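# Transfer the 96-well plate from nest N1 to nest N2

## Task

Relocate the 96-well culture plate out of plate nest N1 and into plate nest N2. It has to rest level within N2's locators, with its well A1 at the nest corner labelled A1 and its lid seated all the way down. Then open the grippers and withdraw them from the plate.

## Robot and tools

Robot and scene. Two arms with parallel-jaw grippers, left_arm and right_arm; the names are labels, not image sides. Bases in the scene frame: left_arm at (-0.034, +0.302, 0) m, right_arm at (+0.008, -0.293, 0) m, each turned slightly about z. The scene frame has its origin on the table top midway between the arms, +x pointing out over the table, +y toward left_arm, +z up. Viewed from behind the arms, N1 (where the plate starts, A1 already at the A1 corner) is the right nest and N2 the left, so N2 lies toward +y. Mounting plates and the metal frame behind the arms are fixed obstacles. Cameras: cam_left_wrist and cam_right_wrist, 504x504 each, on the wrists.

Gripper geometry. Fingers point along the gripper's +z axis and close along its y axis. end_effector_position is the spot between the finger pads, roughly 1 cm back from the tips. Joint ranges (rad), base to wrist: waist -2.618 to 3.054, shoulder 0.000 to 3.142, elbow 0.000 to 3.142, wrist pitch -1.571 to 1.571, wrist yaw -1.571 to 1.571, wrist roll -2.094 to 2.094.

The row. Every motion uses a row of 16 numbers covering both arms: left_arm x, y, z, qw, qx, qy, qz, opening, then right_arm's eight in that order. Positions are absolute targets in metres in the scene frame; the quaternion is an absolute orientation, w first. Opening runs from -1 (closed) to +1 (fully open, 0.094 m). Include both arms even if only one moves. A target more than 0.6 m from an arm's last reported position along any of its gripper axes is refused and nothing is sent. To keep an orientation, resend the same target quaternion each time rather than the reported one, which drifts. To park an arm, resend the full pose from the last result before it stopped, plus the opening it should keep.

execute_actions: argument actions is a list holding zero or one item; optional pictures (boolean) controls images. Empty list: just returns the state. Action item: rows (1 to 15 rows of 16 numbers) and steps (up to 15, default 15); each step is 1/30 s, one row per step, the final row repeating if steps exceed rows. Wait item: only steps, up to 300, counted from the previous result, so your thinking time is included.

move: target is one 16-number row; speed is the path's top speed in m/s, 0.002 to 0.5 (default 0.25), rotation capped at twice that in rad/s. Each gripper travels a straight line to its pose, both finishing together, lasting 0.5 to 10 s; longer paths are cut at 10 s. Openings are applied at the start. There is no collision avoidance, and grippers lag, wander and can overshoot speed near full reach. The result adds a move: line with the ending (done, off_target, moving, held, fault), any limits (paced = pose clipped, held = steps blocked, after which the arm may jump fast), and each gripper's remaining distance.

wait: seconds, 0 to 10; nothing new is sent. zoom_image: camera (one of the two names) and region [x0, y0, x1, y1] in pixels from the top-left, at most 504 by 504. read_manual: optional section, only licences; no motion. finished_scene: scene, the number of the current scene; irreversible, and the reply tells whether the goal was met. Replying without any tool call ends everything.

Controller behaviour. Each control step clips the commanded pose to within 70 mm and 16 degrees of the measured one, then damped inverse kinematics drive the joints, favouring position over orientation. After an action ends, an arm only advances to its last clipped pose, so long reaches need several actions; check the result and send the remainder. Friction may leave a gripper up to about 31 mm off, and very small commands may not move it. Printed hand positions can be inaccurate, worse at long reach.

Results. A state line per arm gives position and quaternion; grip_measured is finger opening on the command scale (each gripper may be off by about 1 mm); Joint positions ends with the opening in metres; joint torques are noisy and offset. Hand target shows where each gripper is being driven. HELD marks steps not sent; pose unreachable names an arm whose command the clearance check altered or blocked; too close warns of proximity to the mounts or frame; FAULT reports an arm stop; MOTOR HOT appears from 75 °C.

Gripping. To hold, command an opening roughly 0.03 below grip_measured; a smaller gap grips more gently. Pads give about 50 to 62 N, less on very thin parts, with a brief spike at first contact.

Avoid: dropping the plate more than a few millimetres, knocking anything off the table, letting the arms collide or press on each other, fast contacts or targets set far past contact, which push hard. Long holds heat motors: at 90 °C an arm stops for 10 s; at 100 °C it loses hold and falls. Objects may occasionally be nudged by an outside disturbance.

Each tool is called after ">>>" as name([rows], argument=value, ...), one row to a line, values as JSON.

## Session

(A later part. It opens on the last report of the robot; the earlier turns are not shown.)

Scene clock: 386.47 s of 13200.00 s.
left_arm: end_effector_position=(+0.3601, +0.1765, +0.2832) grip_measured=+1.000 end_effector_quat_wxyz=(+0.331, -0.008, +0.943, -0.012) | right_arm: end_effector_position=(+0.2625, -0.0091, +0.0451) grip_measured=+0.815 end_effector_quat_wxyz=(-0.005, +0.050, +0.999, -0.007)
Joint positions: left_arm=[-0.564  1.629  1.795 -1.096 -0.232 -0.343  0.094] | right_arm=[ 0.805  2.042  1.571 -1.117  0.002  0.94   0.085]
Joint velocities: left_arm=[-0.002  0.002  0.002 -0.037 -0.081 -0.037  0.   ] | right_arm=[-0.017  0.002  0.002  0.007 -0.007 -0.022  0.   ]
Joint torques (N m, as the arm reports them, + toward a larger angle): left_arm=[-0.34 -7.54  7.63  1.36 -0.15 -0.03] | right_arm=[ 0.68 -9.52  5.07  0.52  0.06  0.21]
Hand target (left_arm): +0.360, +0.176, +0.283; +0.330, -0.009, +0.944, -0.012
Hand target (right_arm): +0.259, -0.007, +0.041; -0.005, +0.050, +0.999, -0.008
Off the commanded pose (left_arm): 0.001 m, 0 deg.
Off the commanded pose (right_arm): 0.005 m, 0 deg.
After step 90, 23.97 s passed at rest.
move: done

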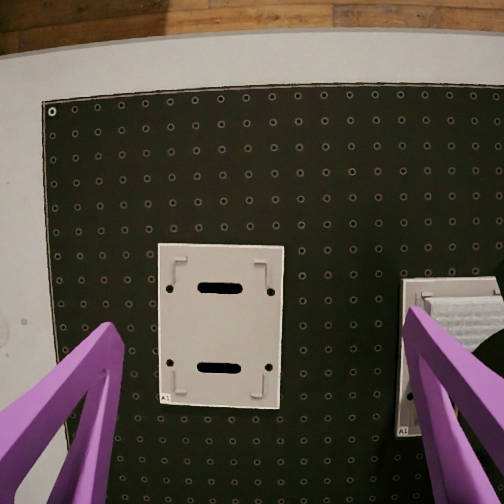

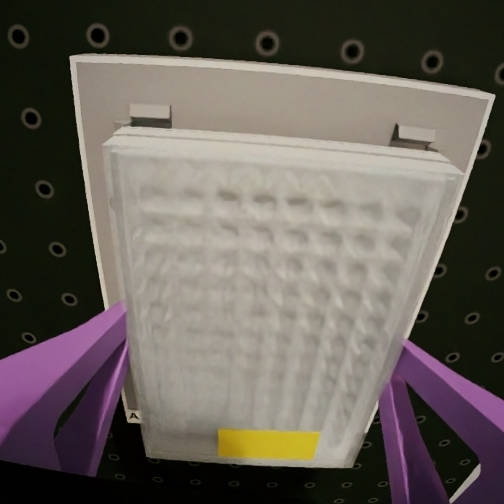

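>>> execute_actions([
  {"rows": [[0.3596,0.1764,0.2829,0.330,-0.009,0.944,-0.012,1, 0.2592,-0.0073,0.0406,-0.0050,0.0503,0.9987,-0.0079,0.785],[0.3596,0.1764,0.2829,0.330,-0.009,0.944,-0.012,1, 0.2591,-0.0073,0.0402,-0.0049,0.0502,0.9987,-0.0077,0.785],[0.3596,0.1764,0.2829,0.330,-0.009,0.944,-0.012,1, 0.2590,-0.0073,0.0398,-0.0048,0.0501,0.9987,-0.0076,0.785],[0.3596,0.1764,0.2829,0.330,-0.009,0.944,-0.012,1, 0.2589,-0.0072,0.0394,-0.0047,0.0500,0.9987,-0.0075,0.785],[0.3596,0.1764,0.2829,0.330,-0.009,0.944,-0.012,1, 0.2588,-0.0072,0.0390,-0.0046,0.0499,0.9987,-0.0073,0.785],[0.3596,0.1764,0.2829,0.330,-0.009,0.944,-0.012,1, 0.2587,-0.0071,0.0386,-0.0045,0.0497,0.9987,-0.0072,0.785],[0.3596,0.1764,0.2829,0.330,-0.009,0.944,-0.012,1, 0.2587,-0.0071,0.0382,-0.0044,0.0495,0.9987,-0.0071,0.785],[0.3596,0.1764,0.2829,0.330,-0.009,0.944,-0.012,1, 0.2587,-0.0071,0.0378,-0.0043,0.0495,0.9987,-0.0069,0.785],[0.3596,0.1764,0.2829,0.330,-0.009,0.944,-0.012,1, 0.2586,-0.0071,0.0374,-0.0041,0.0495,0.9987,-0.0068,0.785],[0.3596,0.1764,0.2829,0.330,-0.009,0.944,-0.012,1, 0.2586,-0.0072,0.0370,-0.0040,0.0495,0.9987,-0.0067,0.785],[0.3596,0.1764,0.2829,0.330,-0.009,0.944,-0.012,1, 0.2586,-0.0072,0.0366,-0.0039,0.0495,0.9987,-0.0065,0.785],[0.3596,0.1764,0.2829,0.330,-0.009,0.944,-0.012,1, 0.2586,-0.0072,0.0362,-0.0038,0.0495,0.9987,-0.0064,0.785],[0.3596,0.1764,0.2829,0.330,-0.009,0.944,-0.012,1, 0.2586,-0.0072,0.0358,-0.0037,0.0495,0.9987,-0.0063,0.785],[0.3596,0.1764,0.2829,0.330,-0.009,0.944,-0.012,1, 0.2585,-0.0072,0.0354,-0.0036,0.0495,0.9987,-0.0061,0.785],[0.3596,0.1764,0.2829,0.330,-0.009,0.944,-0.012,1, 0.2585,-0.0073,0.0350,-0.0035,0.0495,0.9987,-0.0060,0.785]], "steps": 15},
], pictures=false)

>>> execute_actions([
  {"rows": [[0.3596,0.1764,0.2829,0.330,-0.009,0.944,-0.012,1, 0.2585,-0.0073,0.0346,-0.0034,0.0495,0.9987,-0.0059,0.785],[0.3596,0.1764,0.2829,0.330,-0.009,0.944,-0.012,1, 0.2585,-0.0073,0.0342,-0.0033,0.0495,0.9987,-0.0057,0.785],[0.3596,0.1764,0.2829,0.330,-0.009,0.944,-0.012,1, 0.2585,-0.0073,0.0338,-0.0032,0.0495,0.9987,-0.0056,0.785],[0.3596,0.1764,0.2829,0.330,-0.009,0.944,-0.012,1, 0.2584,-0.0073,0.0334,-0.0031,0.0495,0.9987,-0.0055,0.785],[0.3596,0.1764,0.2829,0.330,-0.009,0.944,-0.012,1, 0.2584,-0.0074,0.0330,-0.0030,0.0495,0.9987,-0.0053,0.785],[0.3596,0.1764,0.2829,0.330,-0.009,0.944,-0.012,1, 0.2584,-0.0074,0.0326,-0.0029,0.0495,0.9987,-0.0052,0.785],[0.3596,0.1764,0.2829,0.330,-0.009,0.944,-0.012,1, 0.2584,-0.0074,0.0322,-0.0028,0.0495,0.9987,-0.0051,0.785],[0.3596,0.1764,0.2829,0.330,-0.009,0.944,-0.012,1, 0.2584,-0.0074,0.0318,-0.0026,0.0495,0.9987,-0.0049,0.785],[0.3596,0.1764,0.2829,0.330,-0.009,0.944,-0.012,1, 0.2584,-0.0074,0.0314,-0.0025,0.0495,0.9987,-0.0048,0.785],[0.3596,0.1764,0.2829,0.330,-0.009,0.944,-0.012,1, 0.2584,-0.0074,0.0311,-0.0024,0.0495,0.9987,-0.0047,0.785],[0.3596,0.1764,0.2829,0.330,-0.009,0.944,-0.012,1, 0.2583,-0.0075,0.0308,-0.0023,0.0495,0.9987,-0.0046,0.785],[0.3596,0.1764,0.2829,0.330,-0.009,0.944,-0.012,1, 0.2583,-0.0075,0.0305,-0.0023,0.0495,0.9987,-0.0045,0.785],[0.3596,0.1764,0.2829,0.330,-0.009,0.944,-0.012,1, 0.2583,-0.0075,0.0302,-0.0022,0.0495,0.9987,-0.0044,0.785],[0.3596,0.1764,0.2829,0.330,-0.009,0.944,-0.012,1, 0.2583,-0.0075,0.0300,-0.0022,0.0495,0.9987,-0.0043,0.785]], "steps": 15},
])

Scene clock: 425.70 s of 13200.00 s.
left_arm: end_effector_position=(+0.3601, +0.1765, +0.2832) grip_measured=+1.000 end_effector_quat_wxyz=(+0.331, -0.008, +0.943, -0.012) | right_arm: end_effector_position=(+0.2617, -0.0100, +0.0396) grip_measured=+0.815 end_effector_quat_wxyz=(-0.004, +0.050, +0.999, -0.007)
Joint positions: left_arm=[-0.564  1.629  1.795 -1.096 -0.232 -0.343  0.094] | right_arm=[ 0.805  2.042  1.548 -1.094  0.002  0.941  0.085]
Joint velocities: left_arm=[-0.007 -0.012  0.012 -0.066 -0.022 -0.022  0.   ] | right_arm=[ 0.007 -0.002 -0.056  0.095  0.007  0.022 -0.001]
Joint torques (N m, as the arm reports them, + toward a larger angle): left_arm=[-0.33 -7.53  7.63  1.36 -0.15 -0.04] | right_arm=[ 0.86 -9.53  4.9   0.5   0.04  0.2 ]
Hand target (left_arm): +0.360, +0.176, +0.283; +0.330, -0.009, +0.944, -0.012
Hand target (right_arm): +0.258, -0.007, +0.035; -0.004, +0.050, +0.999, -0.006
Off the commanded pose (left_arm): 0.001 m, 0 deg.
Off the commanded pose (right_arm): 0.006 m, 0 deg.
Steps of this call (steps 1 to 90: nothing new was sent; then 35.73 s passed at rest; steps 91 to 105: all 15 steps of this action). Readings (end_effector_position):
91: left_arm (+0.3601, +0.1765, +0.2832) | right_arm (+0.2629, -0.0087, +0.0451)
92: left_arm (+0.3601, +0.1765, +0.2832) | right_arm (+0.2629, -0.0086, +0.0451)
94: left_arm (+0.3601, +0.1765, +0.2832) | right_arm (+0.2633, -0.0082, +0.0451)
98: left_arm (+0.3601, +0.1765, +0.2832) | right_arm (+0.2626, -0.0089, +0.0428)
105: the state above

Scene clock: 426.20 s of 13200.00 s.
left_arm: end_effector_position=(+0.3601, +0.1765, +0.2832) grip_measured=+1.000 end_effector_quat_wxyz=(+0.331, -0.008, +0.943, -0.012) | right_arm: end_effector_position=(+0.2616, -0.0101, +0.0343) grip_measured=+0.815 end_effector_quat_wxyz=(-0.003, +0.050, +0.999, -0.005)
Joint positions: left_arm=[-0.564  1.629  1.795 -1.096 -0.232 -0.343  0.094] | right_arm=[ 0.805  2.042  1.527 -1.067  0.002  0.941  0.085]
Joint velocities: left_arm=[ 0.007 -0.007  0.002  0.051  0.051 -0.022  0.   ] | right_arm=[-0.002 -0.012 -0.017 -0.007  0.037 -0.022 -0.001]
Joint torques (N m, as the arm reports them, + toward a larger angle): left_arm=[-0.33 -7.53  7.63  1.36 -0.16 -0.03] | right_arm=[ 0.95 -9.69  4.91  0.57  0.05  0.27]
Hand target (left_arm): +0.360, +0.176, +0.283; +0.330, -0.009, +0.944, -0.012
Hand target (right_arm): +0.258, -0.008, +0.030; -0.002, +0.049, +0.999, -0.004
Off the commanded pose (left_arm): 0.001 m, 0 deg.
Off the commanded pose (right_arm): 0.006 m, 0 deg.
Steps of this call (steps 1 to 15: all 15 steps of this action). Readings (end_effector_position):
1: left_arm (+0.3601, +0.1765, +0.2832) | right_arm (+0.2617, -0.0100, +0.0392)
2: left_arm (+0.3601, +0.1765, +0.2832) | right_arm (+0.2617, -0.0100, +0.0388)
4: left_arm (+0.3601, +0.1765, +0.2832) | right_arm (+0.2618, -0.0099, +0.0381)
8: left_arm (+0.3601, +0.1765, +0.2832) | right_arm (+0.2616, -0.0101, +0.0364)
15: the state above

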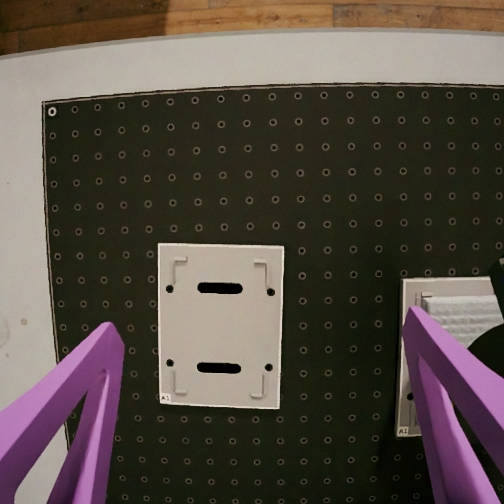

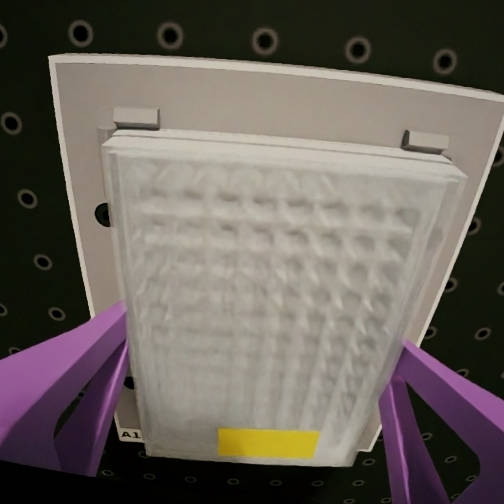

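>>> execute_actions([
  {"rows": [[0.3596,0.1764,0.2829,0.330,-0.009,0.944,-0.012,1, 0.2616,-0.0101,0.0341,-0.003,0.050,0.9987,-0.005,0.80],[0.3596,0.1764,0.2829,0.330,-0.009,0.944,-0.012,1, 0.2616,-0.0101,0.0341,-0.003,0.050,0.9987,-0.005,0.81],[0.3596,0.1764,0.2829,0.330,-0.009,0.944,-0.012,1, 0.2616,-0.0101,0.0341,-0.003,0.050,0.9987,-0.005,0.82],[0.3596,0.1764,0.2829,0.330,-0.009,0.944,-0.012,1, 0.2616,-0.0101,0.0341,-0.003,0.050,0.9987,-0.005,0.84],[0.3596,0.1764,0.2829,0.330,-0.009,0.944,-0.012,1, 0.2616,-0.0101,0.0341,-0.003,0.050,0.9987,-0.005,0.87],[0.3596,0.1764,0.2829,0.330,-0.009,0.944,-0.012,1, 0.2616,-0.0101,0.0341,-0.003,0.050,0.9987,-0.005,0.90],[0.3596,0.1764,0.2829,0.330,-0.009,0.944,-0.012,1, 0.2616,-0.0101,0.0341,-0.003,0.050,0.9987,-0.005,0.94],[0.3596,0.1764,0.2829,0.330,-0.009,0.944,-0.012,1, 0.2616,-0.0101,0.0341,-0.003,0.050,0.9987,-0.005,1.0]], "steps": 12},
])

Scene clock: 434.80 s of 13200.00 s.
left_arm: end_effector_position=(+0.3601, +0.1765, +0.2832) grip_measured=+1.000 end_effector_quat_wxyz=(+0.331, -0.008, +0.943, -0.012) | right_arm: end_effector_position=(+0.2616, -0.0101, +0.0343) grip_measured=+1.000 end_effector_quat_wxyz=(-0.003, +0.050, +0.999, -0.005)
Joint positions: left_arm=[-0.564  1.629  1.795 -1.096 -0.232 -0.343  0.094] | right_arm=[ 0.805  2.042  1.527 -1.067  0.002  0.941  0.094]
Joint velocities: left_arm=[ 0.002 -0.022 -0.002 -0.066 -0.007 -0.051  0.   ] | right_arm=[-0.007  0.007 -0.002 -0.037 -0.066 -0.022  0.   ]
Joint torques (N m, as the arm reports them, + toward a larger angle): left_arm=[-0.32 -7.53  7.63  1.36 -0.15 -0.04] | right_arm=[-0.21 -9.86  6.03  0.4   0.04  0.11]
Hand target (left_arm): +0.360, +0.176, +0.283; +0.330, -0.009, +0.944, -0.012
Hand target (right_arm): +0.262, -0.010, +0.034; -0.003, +0.050, +0.999, -0.005
Off the commanded pose (left_arm): 0.001 m, 0 deg.
Off the commanded pose (right_arm): 0.000 m, 0 deg.
Steps of this call (steps 1 to 90: nothing new was sent; then 5.20 s passed at rest; steps 91 to 102: all 12 steps of this action). Readings (end_effector_position):
91: left_arm (+0.3601, +0.1765, +0.2832) | right_arm (+0.2616, -0.0101, +0.0343)
92: left_arm (+0.3601, +0.1765, +0.2832) | right_arm (+0.2616, -0.0101, +0.0343)
94: left_arm (+0.3601, +0.1765, +0.2832) | right_arm (+0.2616, -0.0101, +0.0343)
98: left_arm (+0.3601, +0.1765, +0.2832) | right_arm (+0.2616, -0.0101, +0.0343)
102: the state above

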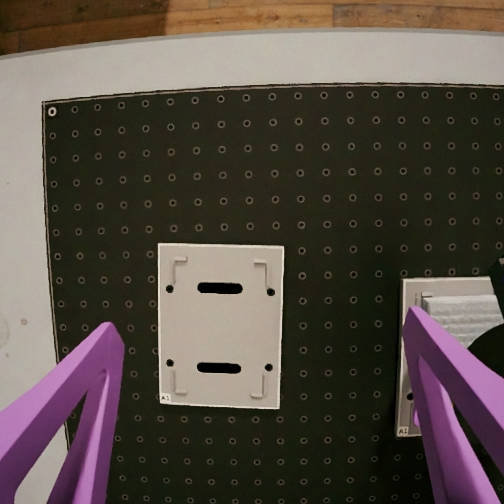

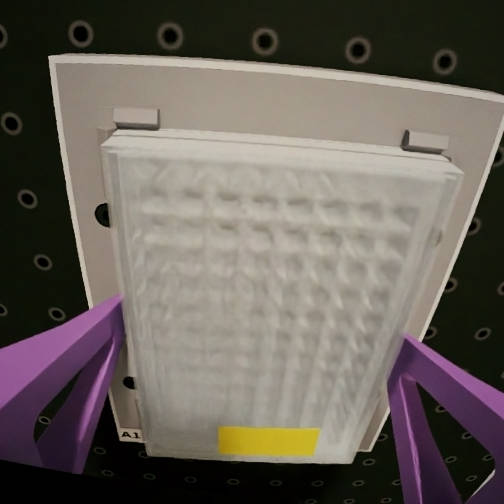

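>>> move(target=[0.275,0.165,0.15,0.0,-0.01,1.0,0.0,1, 0.2626,-0.0089,0.0666,-0.0093,0.050,0.9986,-0.0132,1.0], speed=0.12)

Scene clock: 453.37 s of 13200.00 s.
left_arm: end_effector_position=(+0.2859, +0.1654, +0.1569) grip_measured=+1.000 end_effector_quat_wxyz=(+0.026, -0.008, +1.000, -0.011) | right_arm: end_effector_position=(+0.2617, -0.0100, +0.0621) grip_measured=+1.000 end_effector_quat_wxyz=(-0.011, +0.050, +0.999, -0.015)
Joint positions: left_arm=[-0.564  1.814  1.703 -1.404 -0.001 -0.42   0.094] | right_arm=[ 0.805  2.042  1.639 -1.204  0.002  0.941  0.094]
Joint velocities: left_arm=[-0.012  0.012 -0.002  0.022  0.007  0.007  0.   ] | right_arm=[ 0.007  0.007  0.012  0.022 -0.022 -0.007  0.   ]
Joint torques (N m, as the arm reports them, + toward a larger angle): left_arm=[-0.66 -7.76  5.48  0.32  0.04 -0.06] | right_arm=[-0.07 -9.8   7.72  0.23  0.02  0.13]
Hand target (left_arm): +0.277, +0.166, +0.147; -0.000, -0.009, +1.000, -0.005
Hand target (right_arm): +0.263, -0.009, +0.067; -0.009, +0.050, +0.999, -0.013
Off the commanded pose (left_arm): 0.013 m, 3 deg.
Off the commanded pose (right_arm): 0.005 m, 0 deg.
After step 90, 12.40 s passed at rest.
move: off_target (left_arm)

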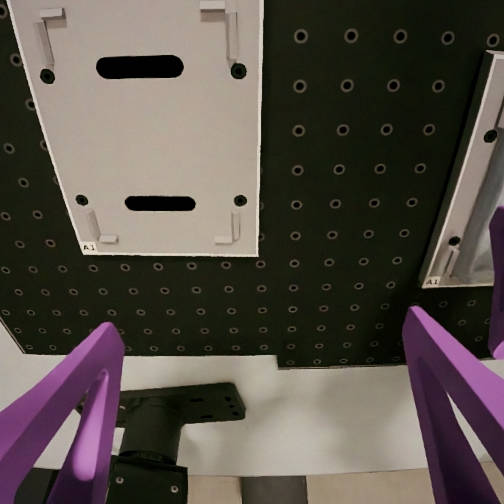

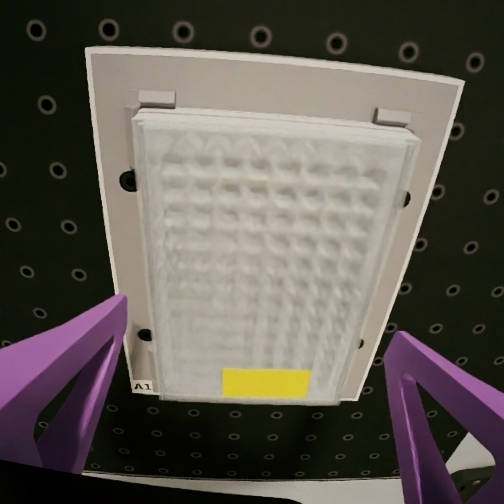

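>>> move(target=[0.265,-0.012,0.105,0.0,-0.011,1.0,0.0,1, 0.22,-0.28,0.15,0.0,0.0,1.0,0.0,1.0], speed=0.15)

Scene clock: 463.50 s of 13200.00 s.
left_arm: end_effector_position=(+0.2633, -0.0107, +0.1059) grip_measured=+1.000 end_effector_quat_wxyz=(+0.004, -0.010, +1.000, -0.007) | right_arm: end_effector_position=(+0.2195, -0.2775, +0.1474) grip_measured=+1.000 end_effector_quat_wxyz=(-0.007, +0.002, +1.000, -0.001)
Joint positions: left_arm=[-0.969  2.206  2.068 -1.418  0.004 -0.83   0.094] | right_arm=[ 0.037  1.358  1.204 -1.431  0.001  0.077  0.094]
Joint velocities: left_arm=[ 0.002  0.002 -0.012 -0.037  0.007 -0.007  0.   ] | right_arm=[-0.002  0.007 -0.012 -0.007 -0.081 -0.022  0.   ]
Joint torques (N m, as the arm reports them, + toward a larger angle): left_arm=[ -0.81 -11.01   8.53   0.23   0.03  -0.06] | right_arm=[-1.01 -5.04  6.29  0.3  -0.07 -0.01]
Hand target (left_arm): +0.261, -0.014, +0.105; -0.004, -0.011, +1.000, -0.005
Hand target (right_arm): +0.216, -0.279, +0.151; -0.004, +0.000, +1.000, +0.002
Off the commanded pose (left_arm): 0.002 m, 1 deg.
Off the commanded pose (right_arm): 0.004 m, 1 deg.
After step 90, 4.60 s passed at rest.
move: done

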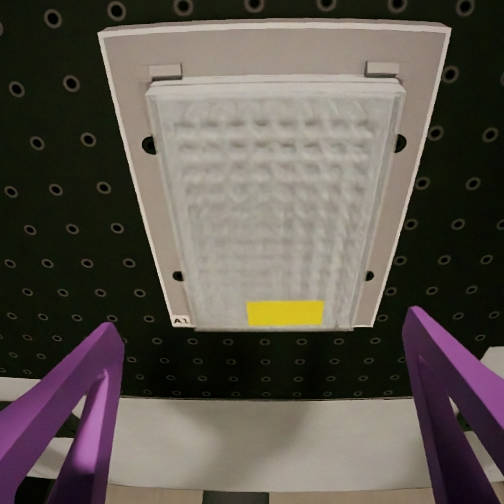

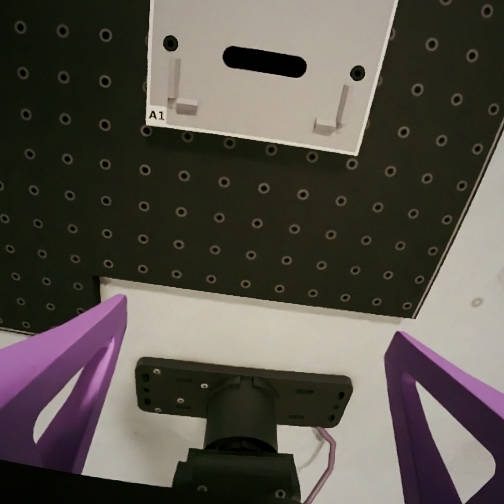

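>>> move(target=[0.2550,-0.0221,0.0612,-0.0100,0.0165,0.9998,0.0079,1, 0.2195,-0.2775,0.1474,-0.007,0.002,1.0,-0.001,1.0], speed=0.04)

Scene clock: 515.53 s of 13200.00 s.
left_arm: end_effector_position=(+0.2598, -0.0205, +0.0732) grip_measured=+1.000 end_effector_quat_wxyz=(-0.003, +0.008, +1.000, +0.000) | right_arm: end_effector_position=(+0.2194, -0.2775, +0.1474) grip_measured=+1.000 end_effector_quat_wxyz=(-0.007, +0.000, +1.000, -0.001)
Joint positions: left_arm=[-0.991  2.245  2.002 -1.332  0.004 -0.815  0.094] | right_arm=[ 0.037  1.358  1.204 -1.431  0.001  0.073  0.094]
Joint velocities: left_arm=[ 0.007 -0.017 -0.002 -0.037  0.022  0.022  0.   ] | right_arm=[-0.002 -0.012 -0.007  0.022 -0.022  0.066  0.   ]
Joint torques (N m, as the arm reports them, + toward a larger angle): left_arm=[ -1.19 -11.27   5.42   0.44  -0.04   0.05] | right_arm=[-0.02 -3.8   6.39  0.43 -0.03  0.13]
Hand target (left_arm): +0.255, -0.022, +0.061; -0.011, +0.016, +1.000, +0.007
Hand target (right_arm): +0.220, -0.277, +0.147; -0.007, +0.002, +1.000, -0.001
Off the commanded pose (left_arm): 0.013 m, 2 deg.
Off the commanded pose (right_arm): 0.000 m, 0 deg.
After step 90, 47.53 s passed at rest.
move: off_target (left_arm)

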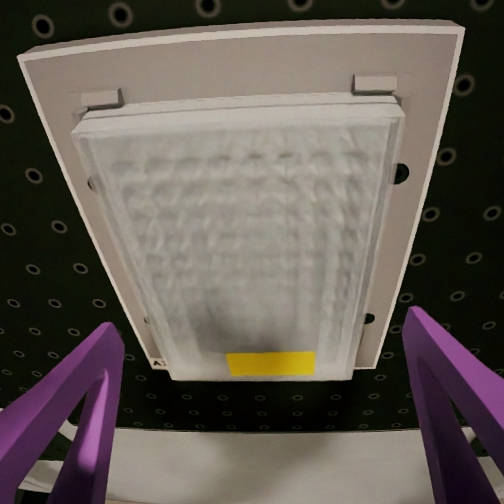

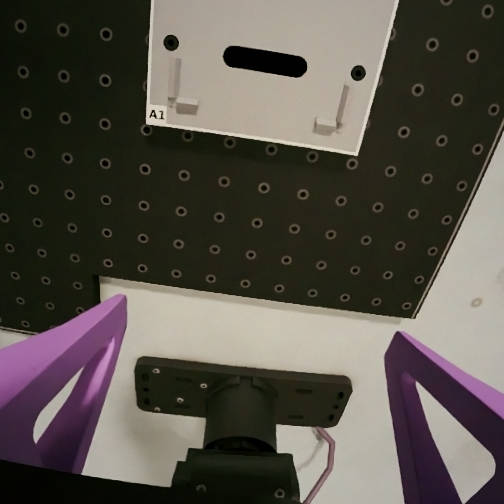

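>>> zoom_image(camera="cam_left_wrist", region=[90, 230, 430, 400])

Region (90, 230, 430, 400) of cam_left_wrist's 504x504 image, scaled by 1.482, with more detail than that image has.

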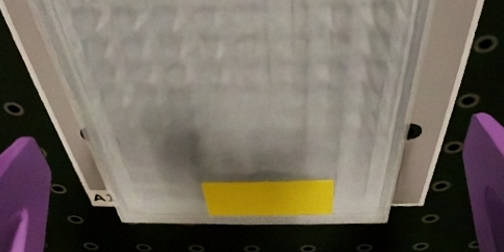

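>>> move(target=[0.2565,-0.0186,0.0507,-0.0067,0.0,1.0,0.0044,1, 0.2195,-0.2775,0.1474,-0.007,0.002,1.0,-0.001,1.0], speed=0.02)

Scene clock: 555.53 s of 13200.00 s.
left_arm: end_effector_position=(+0.2586, -0.0191, +0.0572) grip_measured=+1.000 end_effector_quat_wxyz=(-0.005, +0.002, +1.000, +0.002) | right_arm: end_effector_position=(+0.2194, -0.2775, +0.1474) grip_measured=+1.000 end_effector_quat_wxyz=(-0.007, +0.000, +1.000, -0.001)
Joint positions: left_arm=[-0.991  2.245  1.938 -1.274  0.004 -0.826  0.094] | right_arm=[ 0.037  1.358  1.204 -1.431  0.001  0.073  0.094]
Joint velocities: left_arm=[ 0.007 -0.012 -0.032 -0.007  0.007 -0.022  0.   ] | right_arm=[-0.007  0.002 -0.007 -0.081 -0.007 -0.007  0.   ]
Joint torques (N m, as the arm reports them, + toward a larger angle): left_arm=[ -0.49 -12.29   5.34   0.45  -0.06  -0.04] | right_arm=[-0.17 -3.73  6.35  0.41  0.    0.14]
Hand target (left_arm): +0.257, -0.019, +0.051; -0.007, -0.000, +1.000, +0.004
Hand target (right_arm): +0.219, -0.278, +0.147; -0.007, +0.002, +1.000, -0.001
Off the commanded pose (left_arm): 0.007 m, 0 deg.
Off the commanded pose (right_arm): 0.000 m, 0 deg.
After step 90, 35.63 s passed at rest.
move: done

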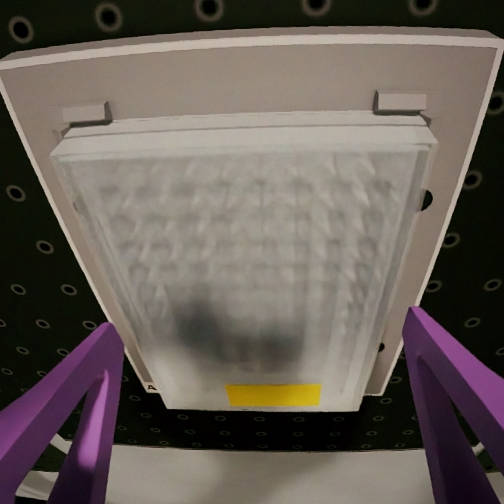

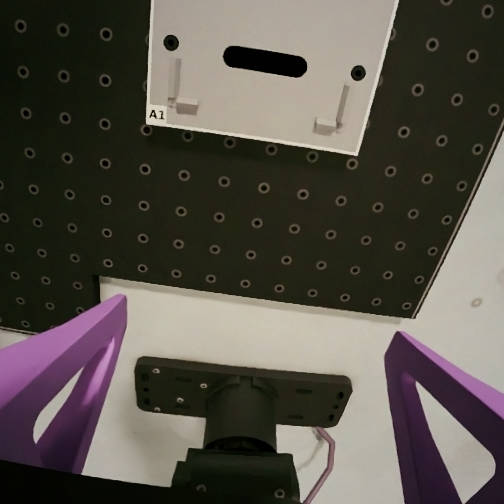

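>>> move(target=[0.2561,-0.0182,0.0356,-0.0049,0.0,1.0,0.0024,1, 0.2195,-0.2775,0.1474,-0.007,0.002,1.0,-0.001,1.0], speed=0.015)

Scene clock: 567.37 s of 13200.00 s.
left_arm: end_effector_position=(+0.2587, -0.0193, +0.0425) grip_measured=+1.000 end_effector_quat_wxyz=(-0.002, +0.002, +1.000, -0.000) | right_arm: end_effector_position=(+0.2194, -0.2775, +0.1474) grip_measured=+1.000 end_effector_quat_wxyz=(-0.007, +0.000, +1.000, -0.001)
Joint positions: left_arm=[-0.991  2.245  1.88  -1.209  0.004 -0.827  0.094] | right_arm=[ 0.037  1.358  1.204 -1.431  0.001  0.073  0.094]
Joint velocities: left_arm=[-0.007  0.012  0.002  0.051  0.007 -0.066  0.   ] | right_arm=[-0.007 -0.017 -0.012 -0.007 -0.066 -0.022  0.   ]
Joint torques (N m, as the arm reports them, + toward a larger angle): left_arm=[ -0.54 -12.26   5.17   0.45  -0.07  -0.07] | right_arm=[-0.12 -3.76  6.18  0.42 -0.02  0.18]
Hand target (left_arm): +0.256, -0.018, +0.036; -0.005, +0.000, +1.000, +0.003
Hand target (right_arm): +0.219, -0.278, +0.147; -0.007, +0.002, +1.000, -0.001
Off the commanded pose (left_arm): 0.007 m, 0 deg.
Off the commanded pose (right_arm): 0.000 m, 0 deg.
After step 90, 7.17 s passed at rest.
move: done

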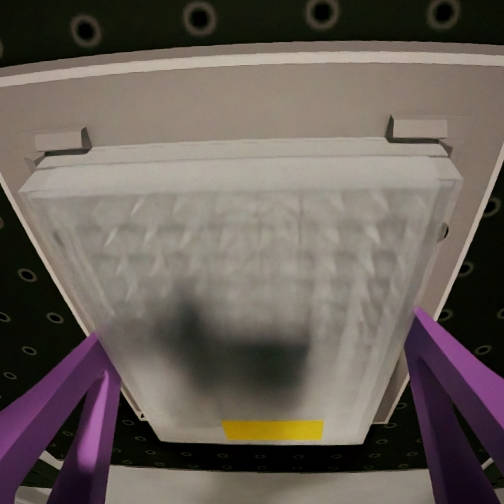

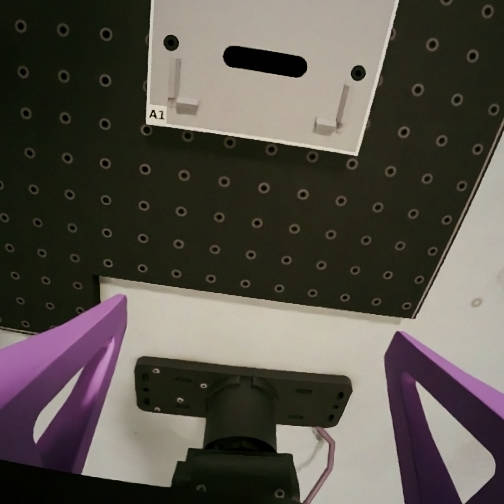

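>>> execute_actions([
  {"rows": [[0.2561,-0.0182,0.0352,-0.0049,0.0,1.0,0.0024,1, 0.2195,-0.2775,0.1474,-0.007,0.002,1.0,-0.001,1.0],[0.2561,-0.0182,0.0348,-0.0049,0.0,1.0,0.0024,1, 0.2195,-0.2775,0.1474,-0.007,0.002,1.0,-0.001,1.0],[0.2561,-0.0182,0.0344,-0.0049,0.0,1.0,0.0024,1, 0.2195,-0.2775,0.1474,-0.007,0.002,1.0,-0.001,1.0]], "steps": 10},
], pictures=false)

Scene clock: 575.53 s of 13200.00 s.
left_arm: end_effector_position=(+0.2600, -0.0207, +0.0425) grip_measured=+1.000 end_effector_quat_wxyz=(+0.000, +0.002, +1.000, -0.003) | right_arm: end_effector_position=(+0.2194, -0.2775, +0.1474) grip_measured=+1.000 end_effector_quat_wxyz=(-0.007, +0.000, +1.000, -0.001)
Joint positions: left_arm=[-0.991  2.245  1.88  -1.201  0.004 -0.827  0.094] | right_arm=[ 0.037  1.358  1.204 -1.431  0.001  0.073  0.094]
Joint velocities: left_arm=[-0.007  0.002  0.012 -0.022 -0.022 -0.022  0.   ] | right_arm=[-0.012  0.012  0.017  0.022 -0.051 -0.007  0.   ]
Joint torques (N m, as the arm reports them, + toward a larger angle): left_arm=[ -0.51 -12.31   4.82   0.47  -0.06  -0.06] | right_arm=[-0.24 -3.5   6.39  0.45  0.01  0.15]
Hand target (left_arm): +0.256, -0.018, +0.034; -0.005, -0.000, +1.000, +0.002
Hand target (right_arm): +0.219, -0.278, +0.147; -0.007, +0.002, +1.000, -0.001
Off the commanded pose (left_arm): 0.009 m, 1 deg.
Off the commanded pose (right_arm): 0.000 m, 0 deg.
Steps of this call (steps 1 to 90: nothing new was sent; then 4.83 s passed at rest; steps 91 to 100: all 10 steps of this action). Readings (end_effector_position):
91: left_arm (+0.2593, -0.0199, +0.0425) | right_arm (+0.2194, -0.2775, +0.1474)
92: left_arm (+0.2594, -0.0200, +0.0425) | right_arm (+0.2194, -0.2775, +0.1474)
94: left_arm (+0.2596, -0.0203, +0.0425) | right_arm (+0.2194, -0.2775, +0.1474)
98: left_arm (+0.2599, -0.0206, +0.0425) | right_arm (+0.2194, -0.2775, +0.1474)
100: the state above

>>> move(target=[0.2561,-0.0168,0.0440,-0.0073,0.002,1.0,0.0050,1, 0.2195,-0.2775,0.1474,-0.007,0.002,1.0,-0.001,1.0], speed=0.01)

Scene clock: 583.87 s of 13200.00 s.
left_arm: end_effector_position=(+0.2587, -0.0193, +0.0425) grip_measured=+1.000 end_effector_quat_wxyz=(-0.002, +0.002, +1.000, -0.000) | right_arm: end_effector_position=(+0.2194, -0.2775, +0.1474) grip_measured=+1.000 end_effector_quat_wxyz=(-0.007, +0.000, +1.000, -0.001)
Joint positions: left_arm=[-0.991  2.245  1.88  -1.209  0.004 -0.827  0.094] | right_arm=[ 0.037  1.358  1.204 -1.431  0.001  0.073  0.094]
Joint velocities: left_arm=[-0.002 -0.007 -0.002 -0.007  0.022 -0.007  0.   ] | right_arm=[-0.022  0.012  0.002  0.007  0.037  0.022  0.   ]
Joint torques (N m, as the arm reports them, + toward a larger angle): left_arm=[ -0.31 -12.54   7.15   0.18  -0.06   0.  ] | right_arm=[-0.17 -3.7   6.15  0.44  0.04  0.18]
Hand target (left_arm): +0.256, -0.017, +0.044; -0.007, +0.002, +1.000, +0.005
Hand target (right_arm): +0.219, -0.278, +0.147; -0.007, +0.002, +1.000, -0.001
Off the commanded pose (left_arm): 0.004 m, 1 deg.
Off the commanded pose (right_arm): 0.000 m, 0 deg.
MOTOR HOT: a motor of the left arm reached 75 °C. Now the hottest motor of the left arm, joint 2 (shoulder), reports 75 °C. The controller's stop level is 90 °C. To cool a motor, set the load down, stop pushing, or move to a pose that needs little force.
After step 90, 3.97 s passed at rest.
move: done

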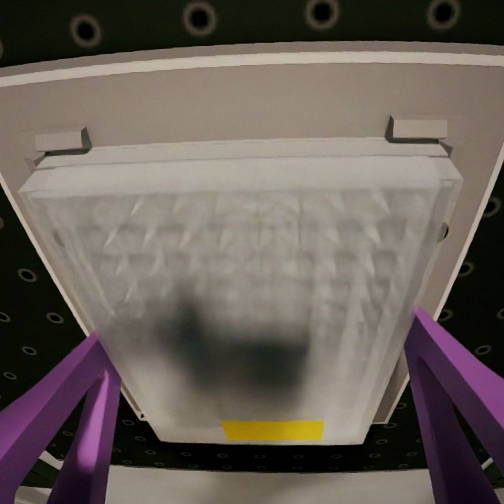

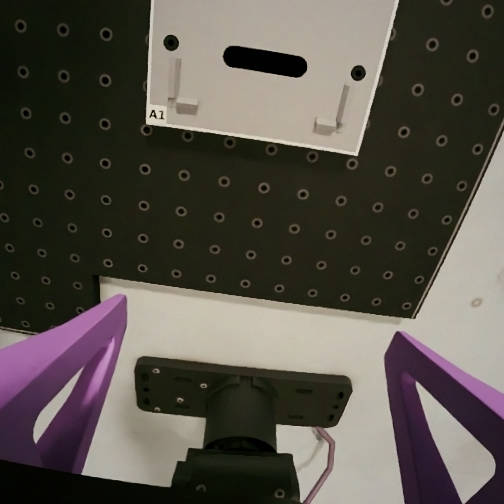

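Motor is getting hot, so I'll be quick. Closing the grip now with the same pose.

>>> execute_actions([
  {"rows": [[0.2561,-0.0168,0.0440,-0.0073,0.002,1.0,0.0050,0.95, 0.2195,-0.2775,0.1474,-0.007,0.002,1.0,-0.001,1.0],[0.2561,-0.0168,0.0440,-0.0073,0.002,1.0,0.0050,0.91, 0.2195,-0.2775,0.1474,-0.007,0.002,1.0,-0.001,1.0],[0.2561,-0.0168,0.0440,-0.0073,0.002,1.0,0.0050,0.88, 0.2195,-0.2775,0.1474,-0.007,0.002,1.0,-0.001,1.0],[0.2561,-0.0168,0.0440,-0.0073,0.002,1.0,0.0050,0.86, 0.2195,-0.2775,0.1474,-0.007,0.002,1.0,-0.001,1.0],[0.2561,-0.0168,0.0440,-0.0073,0.002,1.0,0.0050,0.845, 0.2195,-0.2775,0.1474,-0.007,0.002,1.0,-0.001,1.0],[0.2561,-0.0168,0.0440,-0.0073,0.002,1.0,0.0050,0.83, 0.2195,-0.2775,0.1474,-0.007,0.002,1.0,-0.001,1.0],[0.2561,-0.0168,0.0440,-0.0073,0.002,1.0,0.0050,0.82, 0.2195,-0.2775,0.1474,-0.007,0.002,1.0,-0.001,1.0],[0.2561,-0.0168,0.0440,-0.0073,0.002,1.0,0.0050,0.81, 0.2195,-0.2775,0.1474,-0.007,0.002,1.0,-0.001,1.0],[0.2561,-0.0168,0.0440,-0.0073,0.002,1.0,0.0050,0.80, 0.2195,-0.2775,0.1474,-0.007,0.002,1.0,-0.001,1.0],[0.2561,-0.0168,0.0440,-0.0073,0.002,1.0,0.0050,0.79, 0.2195,-0.2775,0.1474,-0.007,0.002,1.0,-0.001,1.0],[0.2561,-0.0168,0.0440,-0.0073,0.002,1.0,0.0050,0.78, 0.2195,-0.2775,0.1474,-0.007,0.002,1.0,-0.001,1.0],[0.2561,-0.0168,0.0440,-0.0073,0.002,1.0,0.0050,0.765, 0.2195,-0.2775,0.1474,-0.007,0.002,1.0,-0.001,1.0]], "steps": 15},
])

Scene clock: 599.90 s of 13200.00 s.
left_arm: end_effector_position=(+0.2585, -0.0177, +0.0425) grip_measured=+0.790 end_effector_quat_wxyz=(-0.002, +0.002, +1.000, +0.004) | right_arm: end_effector_position=(+0.2194, -0.2775, +0.1474) grip_measured=+1.000 end_effector_quat_wxyz=(-0.007, +0.000, +1.000, -0.001)
Joint positions: left_arm=[-0.991  2.245  1.88  -1.214 -0.002 -0.827  0.084] | right_arm=[ 0.037  1.358  1.204 -1.431  0.001  0.073  0.094]
Joint velocities: left_arm=[-0.012 -0.022  0.002 -0.007 -0.051 -0.007  0.   ] | right_arm=[ 0.007 -0.007 -0.012  0.007 -0.095 -0.007  0.   ]
Joint torques (N m, as the arm reports them, + toward a larger angle): left_arm=[ -0.33 -12.56   7.15   0.22  -0.01   0.  ] | right_arm=[-0.12 -3.82  6.29  0.39 -0.01  0.14]
Hand target (left_arm): +0.256, -0.017, +0.044; -0.007, +0.002, +1.000, +0.005
Hand target (right_arm): +0.219, -0.278, +0.147; -0.007, +0.002, +1.000, -0.001
Off the commanded pose (left_arm): 0.003 m, 1 deg.
Off the commanded pose (right_arm): 0.000 m, 0 deg.
MOTOR HOT: still on. Now the hottest motor of the left arm, joint 2 (shoulder), reports 77 °C; the controller's stop level is 90 °C.
Steps of this call (steps 1 to 90: nothing new was sent; then 12.53 s passed at rest; steps 91 to 105: all 15 steps of this action). Readings (end_effector_position):
91: left_arm (+0.2587, -0.0193, +0.0425) | right_arm (+0.2194, -0.2775, +0.1474)
92: left_arm (+0.2587, -0.0192, +0.0425) | right_arm (+0.2194, -0.2775, +0.1474)
94: left_arm (+0.2585, -0.0188, +0.0425) | right_arm (+0.2194, -0.2775, +0.1474)
98: left_arm (+0.2585, -0.0177, +0.0425) | right_arm (+0.2194, -0.2775, +0.1474)
105: the state above

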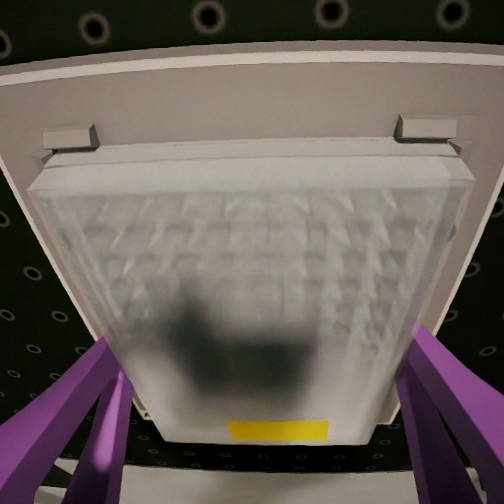

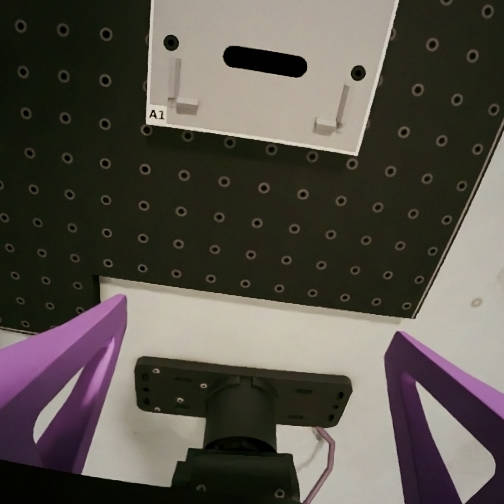

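>>> move(target=[0.2596,-0.0190,0.0625,-0.002,0.002,1.0,0.004,0.76, 0.2195,-0.2775,0.1474,-0.007,0.002,1.0,-0.001,1.0], speed=0.015)

>>> move(target=[0.268,0.02,0.095,0.0,0.01,1.0,0.0,0.76, 0.2195,-0.2775,0.1474,-0.007,0.002,1.0,-0.001,1.0], speed=0.06)

>>> move(target=[0.305,0.205,0.09,0.0,0.03,1.0,0.0,0.76, 0.2195,-0.2775,0.1474,-0.007,0.002,1.0,-0.001,1.0], speed=0.1)

Scene clock: 614.03 s of 13200.00 s.
left_arm: end_effector_position=(+0.2588, -0.0179, +0.0560) grip_measured=+0.790 end_effector_quat_wxyz=(-0.003, +0.002, +1.000, +0.005) | right_arm: end_effector_position=(+0.2194, -0.2775, +0.1474) grip_measured=+1.000 end_effector_quat_wxyz=(-0.007, +0.000, +1.000, -0.001)
Joint positions: left_arm=[-0.991  2.245  1.933 -1.272 -0.002 -0.827  0.084] | right_arm=[ 0.037  1.358  1.204 -1.431  0.001  0.073  0.094]
Joint velocities: left_arm=[ 0.017  0.007 -0.012  0.051  0.022  0.037 -0.001] | right_arm=[-0.027 -0.017 -0.002 -0.037 -0.007  0.051  0.   ]
Joint torques (N m, as the arm reports them, + toward a larger angle): left_arm=[ -0.34 -12.59   8.62   0.16  -0.08  -0.01] | right_arm=[-0.19 -3.71  6.23  0.43  0.04  0.16]
Hand target (left_arm): +0.259, -0.019, +0.063; -0.002, +0.002, +1.000, +0.004
Hand target (right_arm): +0.219, -0.278, +0.147; -0.007, +0.002, +1.000, -0.001
Off the commanded pose (left_arm): 0.007 m, 0 deg.
Off the commanded pose (right_arm): 0.000 m, 0 deg.
MOTOR HOT: still on. Now the hottest motor of the left arm, joint 2 (shoulder), reports 79 °C; the controller's stop level is 90 °C.
After step 90, 9.57 s passed at rest.
move: done

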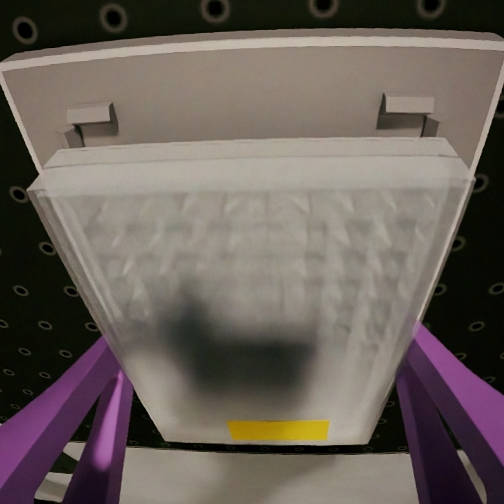

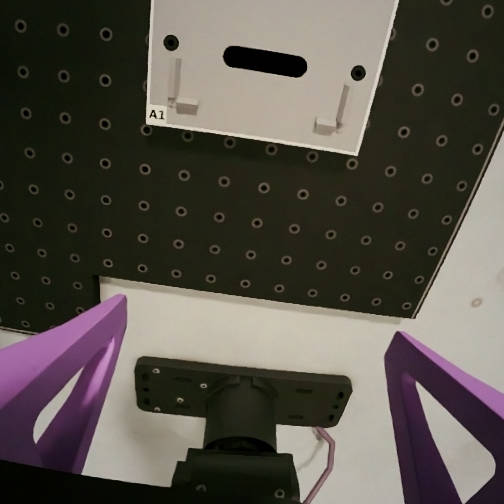

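Scene clock: 615.30 s of 13200.00 s.
left_arm: end_effector_position=(+0.2733, +0.0111, +0.0938) grip_measured=+0.790 end_effector_quat_wxyz=(+0.009, +0.010, +1.000, -0.007) | right_arm: end_effector_position=(+0.2194, -0.2775, +0.1474) grip_measured=+1.000 end_effector_quat_wxyz=(-0.007, +0.000, +1.000, -0.001)
Joint positions: left_arm=[-0.919  2.152  1.933 -1.329 -0.002 -0.739  0.084] | right_arm=[ 0.037  1.358  1.204 -1.431  0.001  0.073  0.094]
Joint velocities: left_arm=[-0.007 -0.007 -0.002 -0.022 -0.007 -0.066 -0.001] | right_arm=[ 0.012  0.007 -0.017 -0.022 -0.007 -0.051  0.   ]
Joint torques (N m, as the arm reports them, + toward a larger angle): left_arm=[  0.36 -13.09   5.4    0.26  -0.07   0.05] | right_arm=[-0.08 -3.66  6.07  0.46  0.02  0.16]
Hand target (left_arm): +0.269, +0.020, +0.095; +0.001, +0.010, +1.000, +0.001
Hand target (right_arm): +0.219, -0.278, +0.147; -0.007, +0.002, +1.000, -0.001
Off the commanded pose (left_arm): 0.010 m, 1 deg.
Off the commanded pose (right_arm): 0.000 m, 0 deg.
MOTOR HOT: still on. Now the hottest motor of the left arm, joint 2 (shoulder), reports 79 °C; the controller's stop level is 90 °C.
move: done

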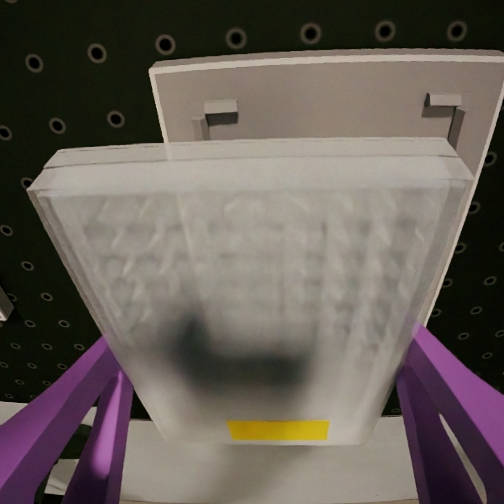

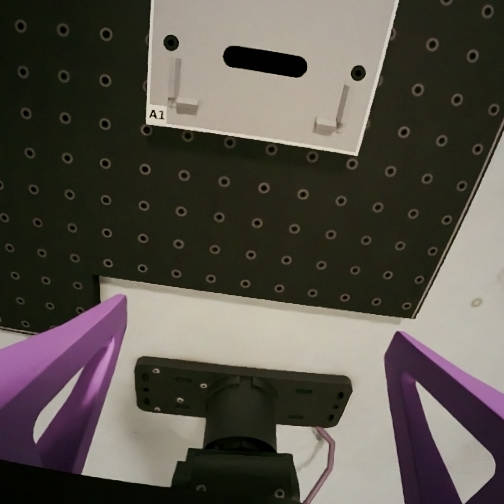

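Scene clock: 617.73 s of 13200.00 s.
left_arm: end_effector_position=(+0.3111, +0.2038, +0.0880) grip_measured=+0.790 end_effector_quat_wxyz=(-0.004, +0.028, +1.000, +0.005) | right_arm: end_effector_position=(+0.2194, -0.2775, +0.1474) grip_measured=+1.000 end_effector_quat_wxyz=(-0.007, +0.000, +1.000, -0.001)
Joint positions: left_arm=[-0.441  1.92   1.57  -1.231 -0.008 -0.226  0.084] | right_arm=[ 0.037  1.358  1.204 -1.431  0.001  0.073  0.094]
Joint velocities: left_arm=[-0.017 -0.017 -0.017 -0.022 -0.066  0.007  0.   ] | right_arm=[ 0.007 -0.002 -0.002 -0.007 -0.022  0.007  0.   ]
Joint torques (N m, as the arm reports them, + toward a larger angle): left_arm=[  0.19 -11.27   5.43   0.44  -0.09   0.08] | right_arm=[-0.21 -3.5   6.19  0.45  0.04  0.17]
Hand target (left_arm): +0.310, +0.207, +0.090; +0.003, +0.030, +1.000, +0.006
Hand target (right_arm): +0.220, -0.278, +0.147; -0.007, +0.002, +1.000, -0.001
Off the commanded pose (left_arm): 0.006 m, 1 deg.
Off the commanded pose (right_arm): 0.000 m, 0 deg.
MOTOR HOT: still on. Now the hottest motor of the left arm, joint 2 (shoulder), reports 79 °C; the controller's stop level is 90 °C.
move: done

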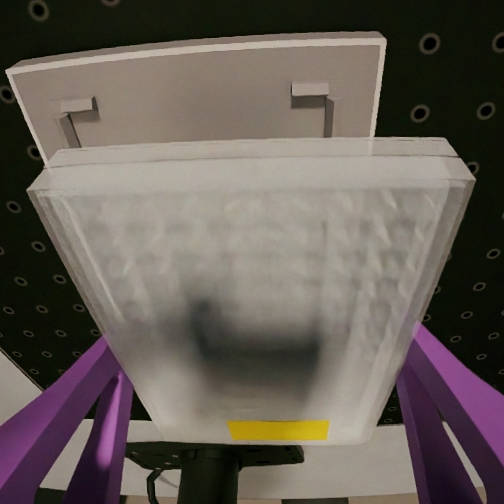

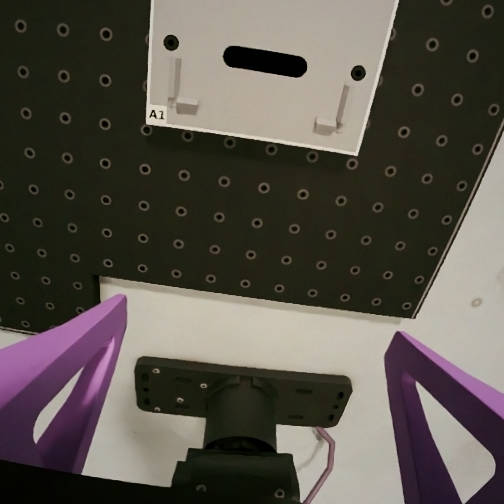

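>>> move(target=[0.3047,0.2252,0.0606,-0.0041,0.0125,0.9999,0.0050,0.76, 0.2195,-0.2775,0.1474,-0.007,0.002,1.0,-0.001,1.0], speed=0.03)

Scene clock: 650.57 s of 13200.00 s.
left_arm: end_effector_position=(+0.3051, +0.2217, +0.0578) grip_measured=+0.790 end_effector_quat_wxyz=(-0.014, +0.014, +1.000, +0.007) | right_arm: end_effector_position=(+0.2194, -0.2775, +0.1474) grip_measured=+1.000 end_effector_quat_wxyz=(-0.007, +0.000, +1.000, -0.001)
Joint positions: left_arm=[-0.396  1.92   1.448 -1.13  -0.008 -0.209  0.084] | right_arm=[ 0.037  1.358  1.204 -1.431  0.001  0.073  0.094]
Joint velocities: left_arm=[ 0.012 -0.017  0.007 -0.007 -0.037 -0.007 -0.001] | right_arm=[-0.017  0.027  0.002  0.007  0.066 -0.066  0.   ]
Joint torques (N m, as the arm reports them, + toward a larger angle): left_arm=[  0.57 -11.37   5.3    0.4   -0.05   0.07] | right_arm=[-0.1  -3.7   6.18  0.45 -0.01  0.15]
Hand target (left_arm): +0.305, +0.226, +0.060; -0.004, +0.012, +1.000, +0.006
Hand target (right_arm): +0.219, -0.278, +0.147; -0.007, +0.002, +1.000, -0.001
Off the commanded pose (left_arm): 0.005 m, 1 deg.
Off the commanded pose (right_arm): 0.000 m, 0 deg.
MOTOR HOT: still on. Now the hottest motor of the left arm, joint 2 (shoulder), reports 76 °C; the controller's stop level is 90 °C.
After step 90, 28.40 s passed at rest.
move: done

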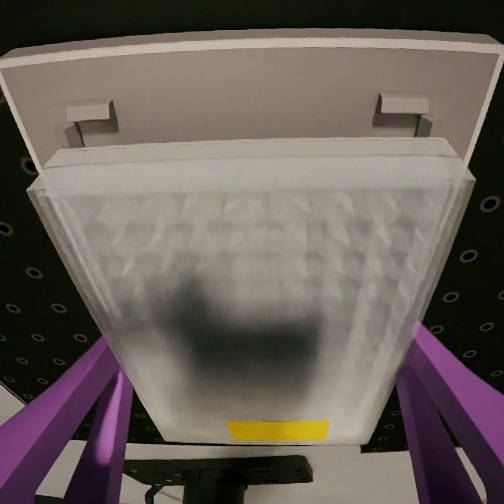

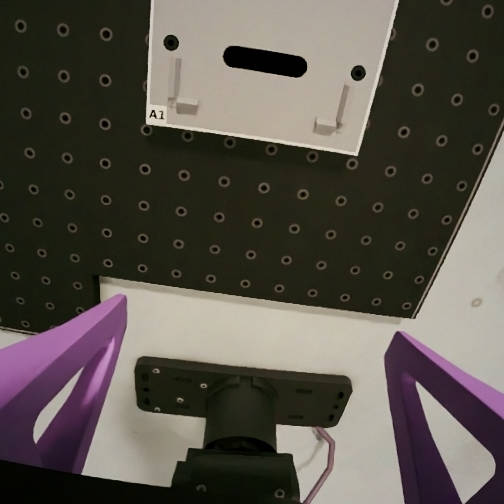

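>>> move(target=[0.3073,0.2251,0.0693,0.0027,0.0163,0.9999,0.0035,0.76, 0.2195,-0.2775,0.1474,-0.007,0.002,1.0,-0.001,1.0], speed=0.015)

Scene clock: 671.67 s of 13200.00 s.
left_arm: end_effector_position=(+0.3070, +0.2212, +0.0640) grip_measured=+0.790 end_effector_quat_wxyz=(-0.003, +0.018, +1.000, +0.005) | right_arm: end_effector_position=(+0.2194, -0.2775, +0.1474) grip_measured=+1.000 end_effector_quat_wxyz=(-0.007, +0.000, +1.000, -0.001)
Joint positions: left_arm=[-0.396  1.901  1.448 -1.126 -0.008 -0.2    0.084] | right_arm=[ 0.037  1.358  1.204 -1.431  0.001  0.073  0.094]
Joint velocities: left_arm=[-0.017 -0.002 -0.012 -0.007  0.022  0.007 -0.001] | right_arm=[-0.007  0.002 -0.002 -0.007  0.007  0.007  0.   ]
Joint torques (N m, as the arm reports them, + toward a larger angle): left_arm=[  0.6  -10.8    6.69   0.32  -0.04   0.07] | right_arm=[-0.15 -3.65  6.15  0.43  0.01  0.17]
Hand target (left_arm): +0.307, +0.225, +0.069; +0.003, +0.016, +1.000, +0.004
Hand target (right_arm): +0.220, -0.278, +0.147; -0.007, +0.002, +1.000, -0.001
Off the commanded pose (left_arm): 0.007 m, 1 deg.
Off the commanded pose (right_arm): 0.000 m, 0 deg.
MOTOR HOT: still on. Now the hottest motor of the left arm, joint 2 (shoulder), reports 76 °C; the controller's stop level is 90 °C.
After step 90, 16.83 s passed at rest.
move: done

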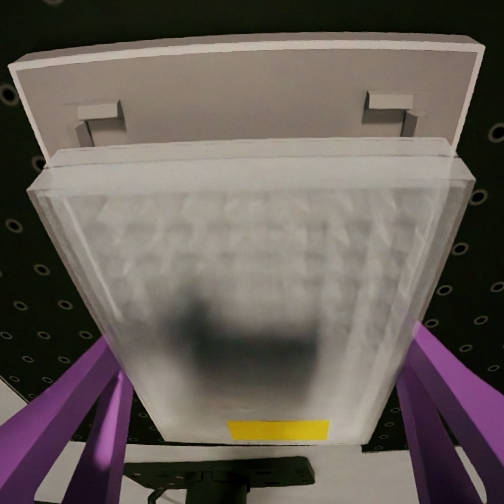

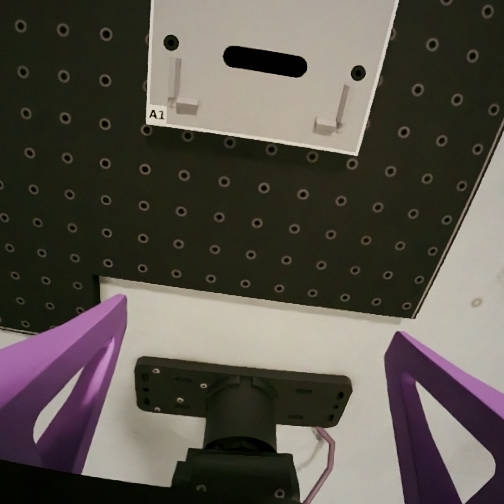

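>>> move(target=[0.3028,0.2274,0.0498,-0.0086,0.012,0.9999,0.0059,0.76, 0.2195,-0.2775,0.1474,-0.007,0.002,1.0,-0.001,1.0], speed=0.015)

Scene clock: 690.80 s of 13200.00 s.
left_arm: end_effector_position=(+0.3043, +0.2219, +0.0557) grip_measured=+0.790 end_effector_quat_wxyz=(-0.005, +0.018, +1.000, +0.005) | right_arm: end_effector_position=(+0.2194, -0.2775, +0.1474) grip_measured=+1.000 end_effector_quat_wxyz=(-0.007, +0.000, +1.000, -0.001)
Joint positions: left_arm=[-0.396  1.901  1.414 -1.096 -0.008 -0.2    0.084] | right_arm=[ 0.037  1.358  1.204 -1.431  0.001  0.073  0.094]
Joint velocities: left_arm=[-0.042 -0.017 -0.012  0.037  0.037 -0.081 -0.001] | right_arm=[ 0.002 -0.017 -0.012  0.007 -0.037 -0.022  0.   ]
Joint torques (N m, as the arm reports them, + toward a larger angle): left_arm=[ 0.96 -9.21  5.31  0.46 -0.03  0.02] | right_arm=[ 0.01 -3.67  6.1   0.48  0.02  0.14]
Hand target (left_arm): +0.303, +0.227, +0.050; -0.009, +0.012, +1.000, +0.006
Hand target (right_arm): +0.219, -0.278, +0.147; -0.007, +0.002, +1.000, -0.001
Off the commanded pose (left_arm): 0.008 m, 1 deg.
Off the commanded pose (right_arm): 0.000 m, 0 deg.
MOTOR HOT: still on. Now the hottest motor of the left arm, joint 2 (shoulder), reports 75 °C; the controller's stop level is 90 °C.
After step 90, 14.83 s passed at rest.
move: done

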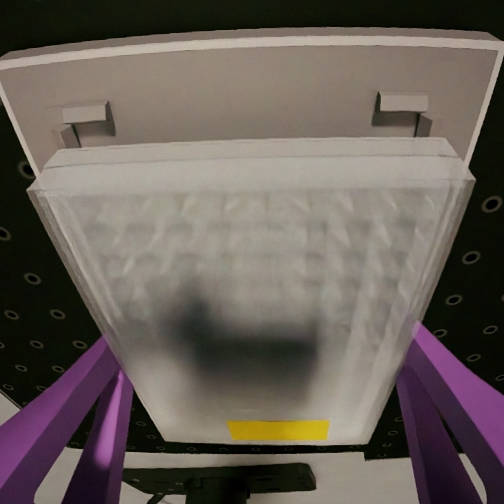

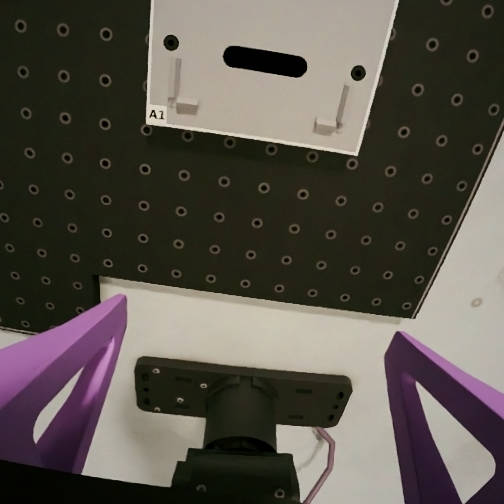

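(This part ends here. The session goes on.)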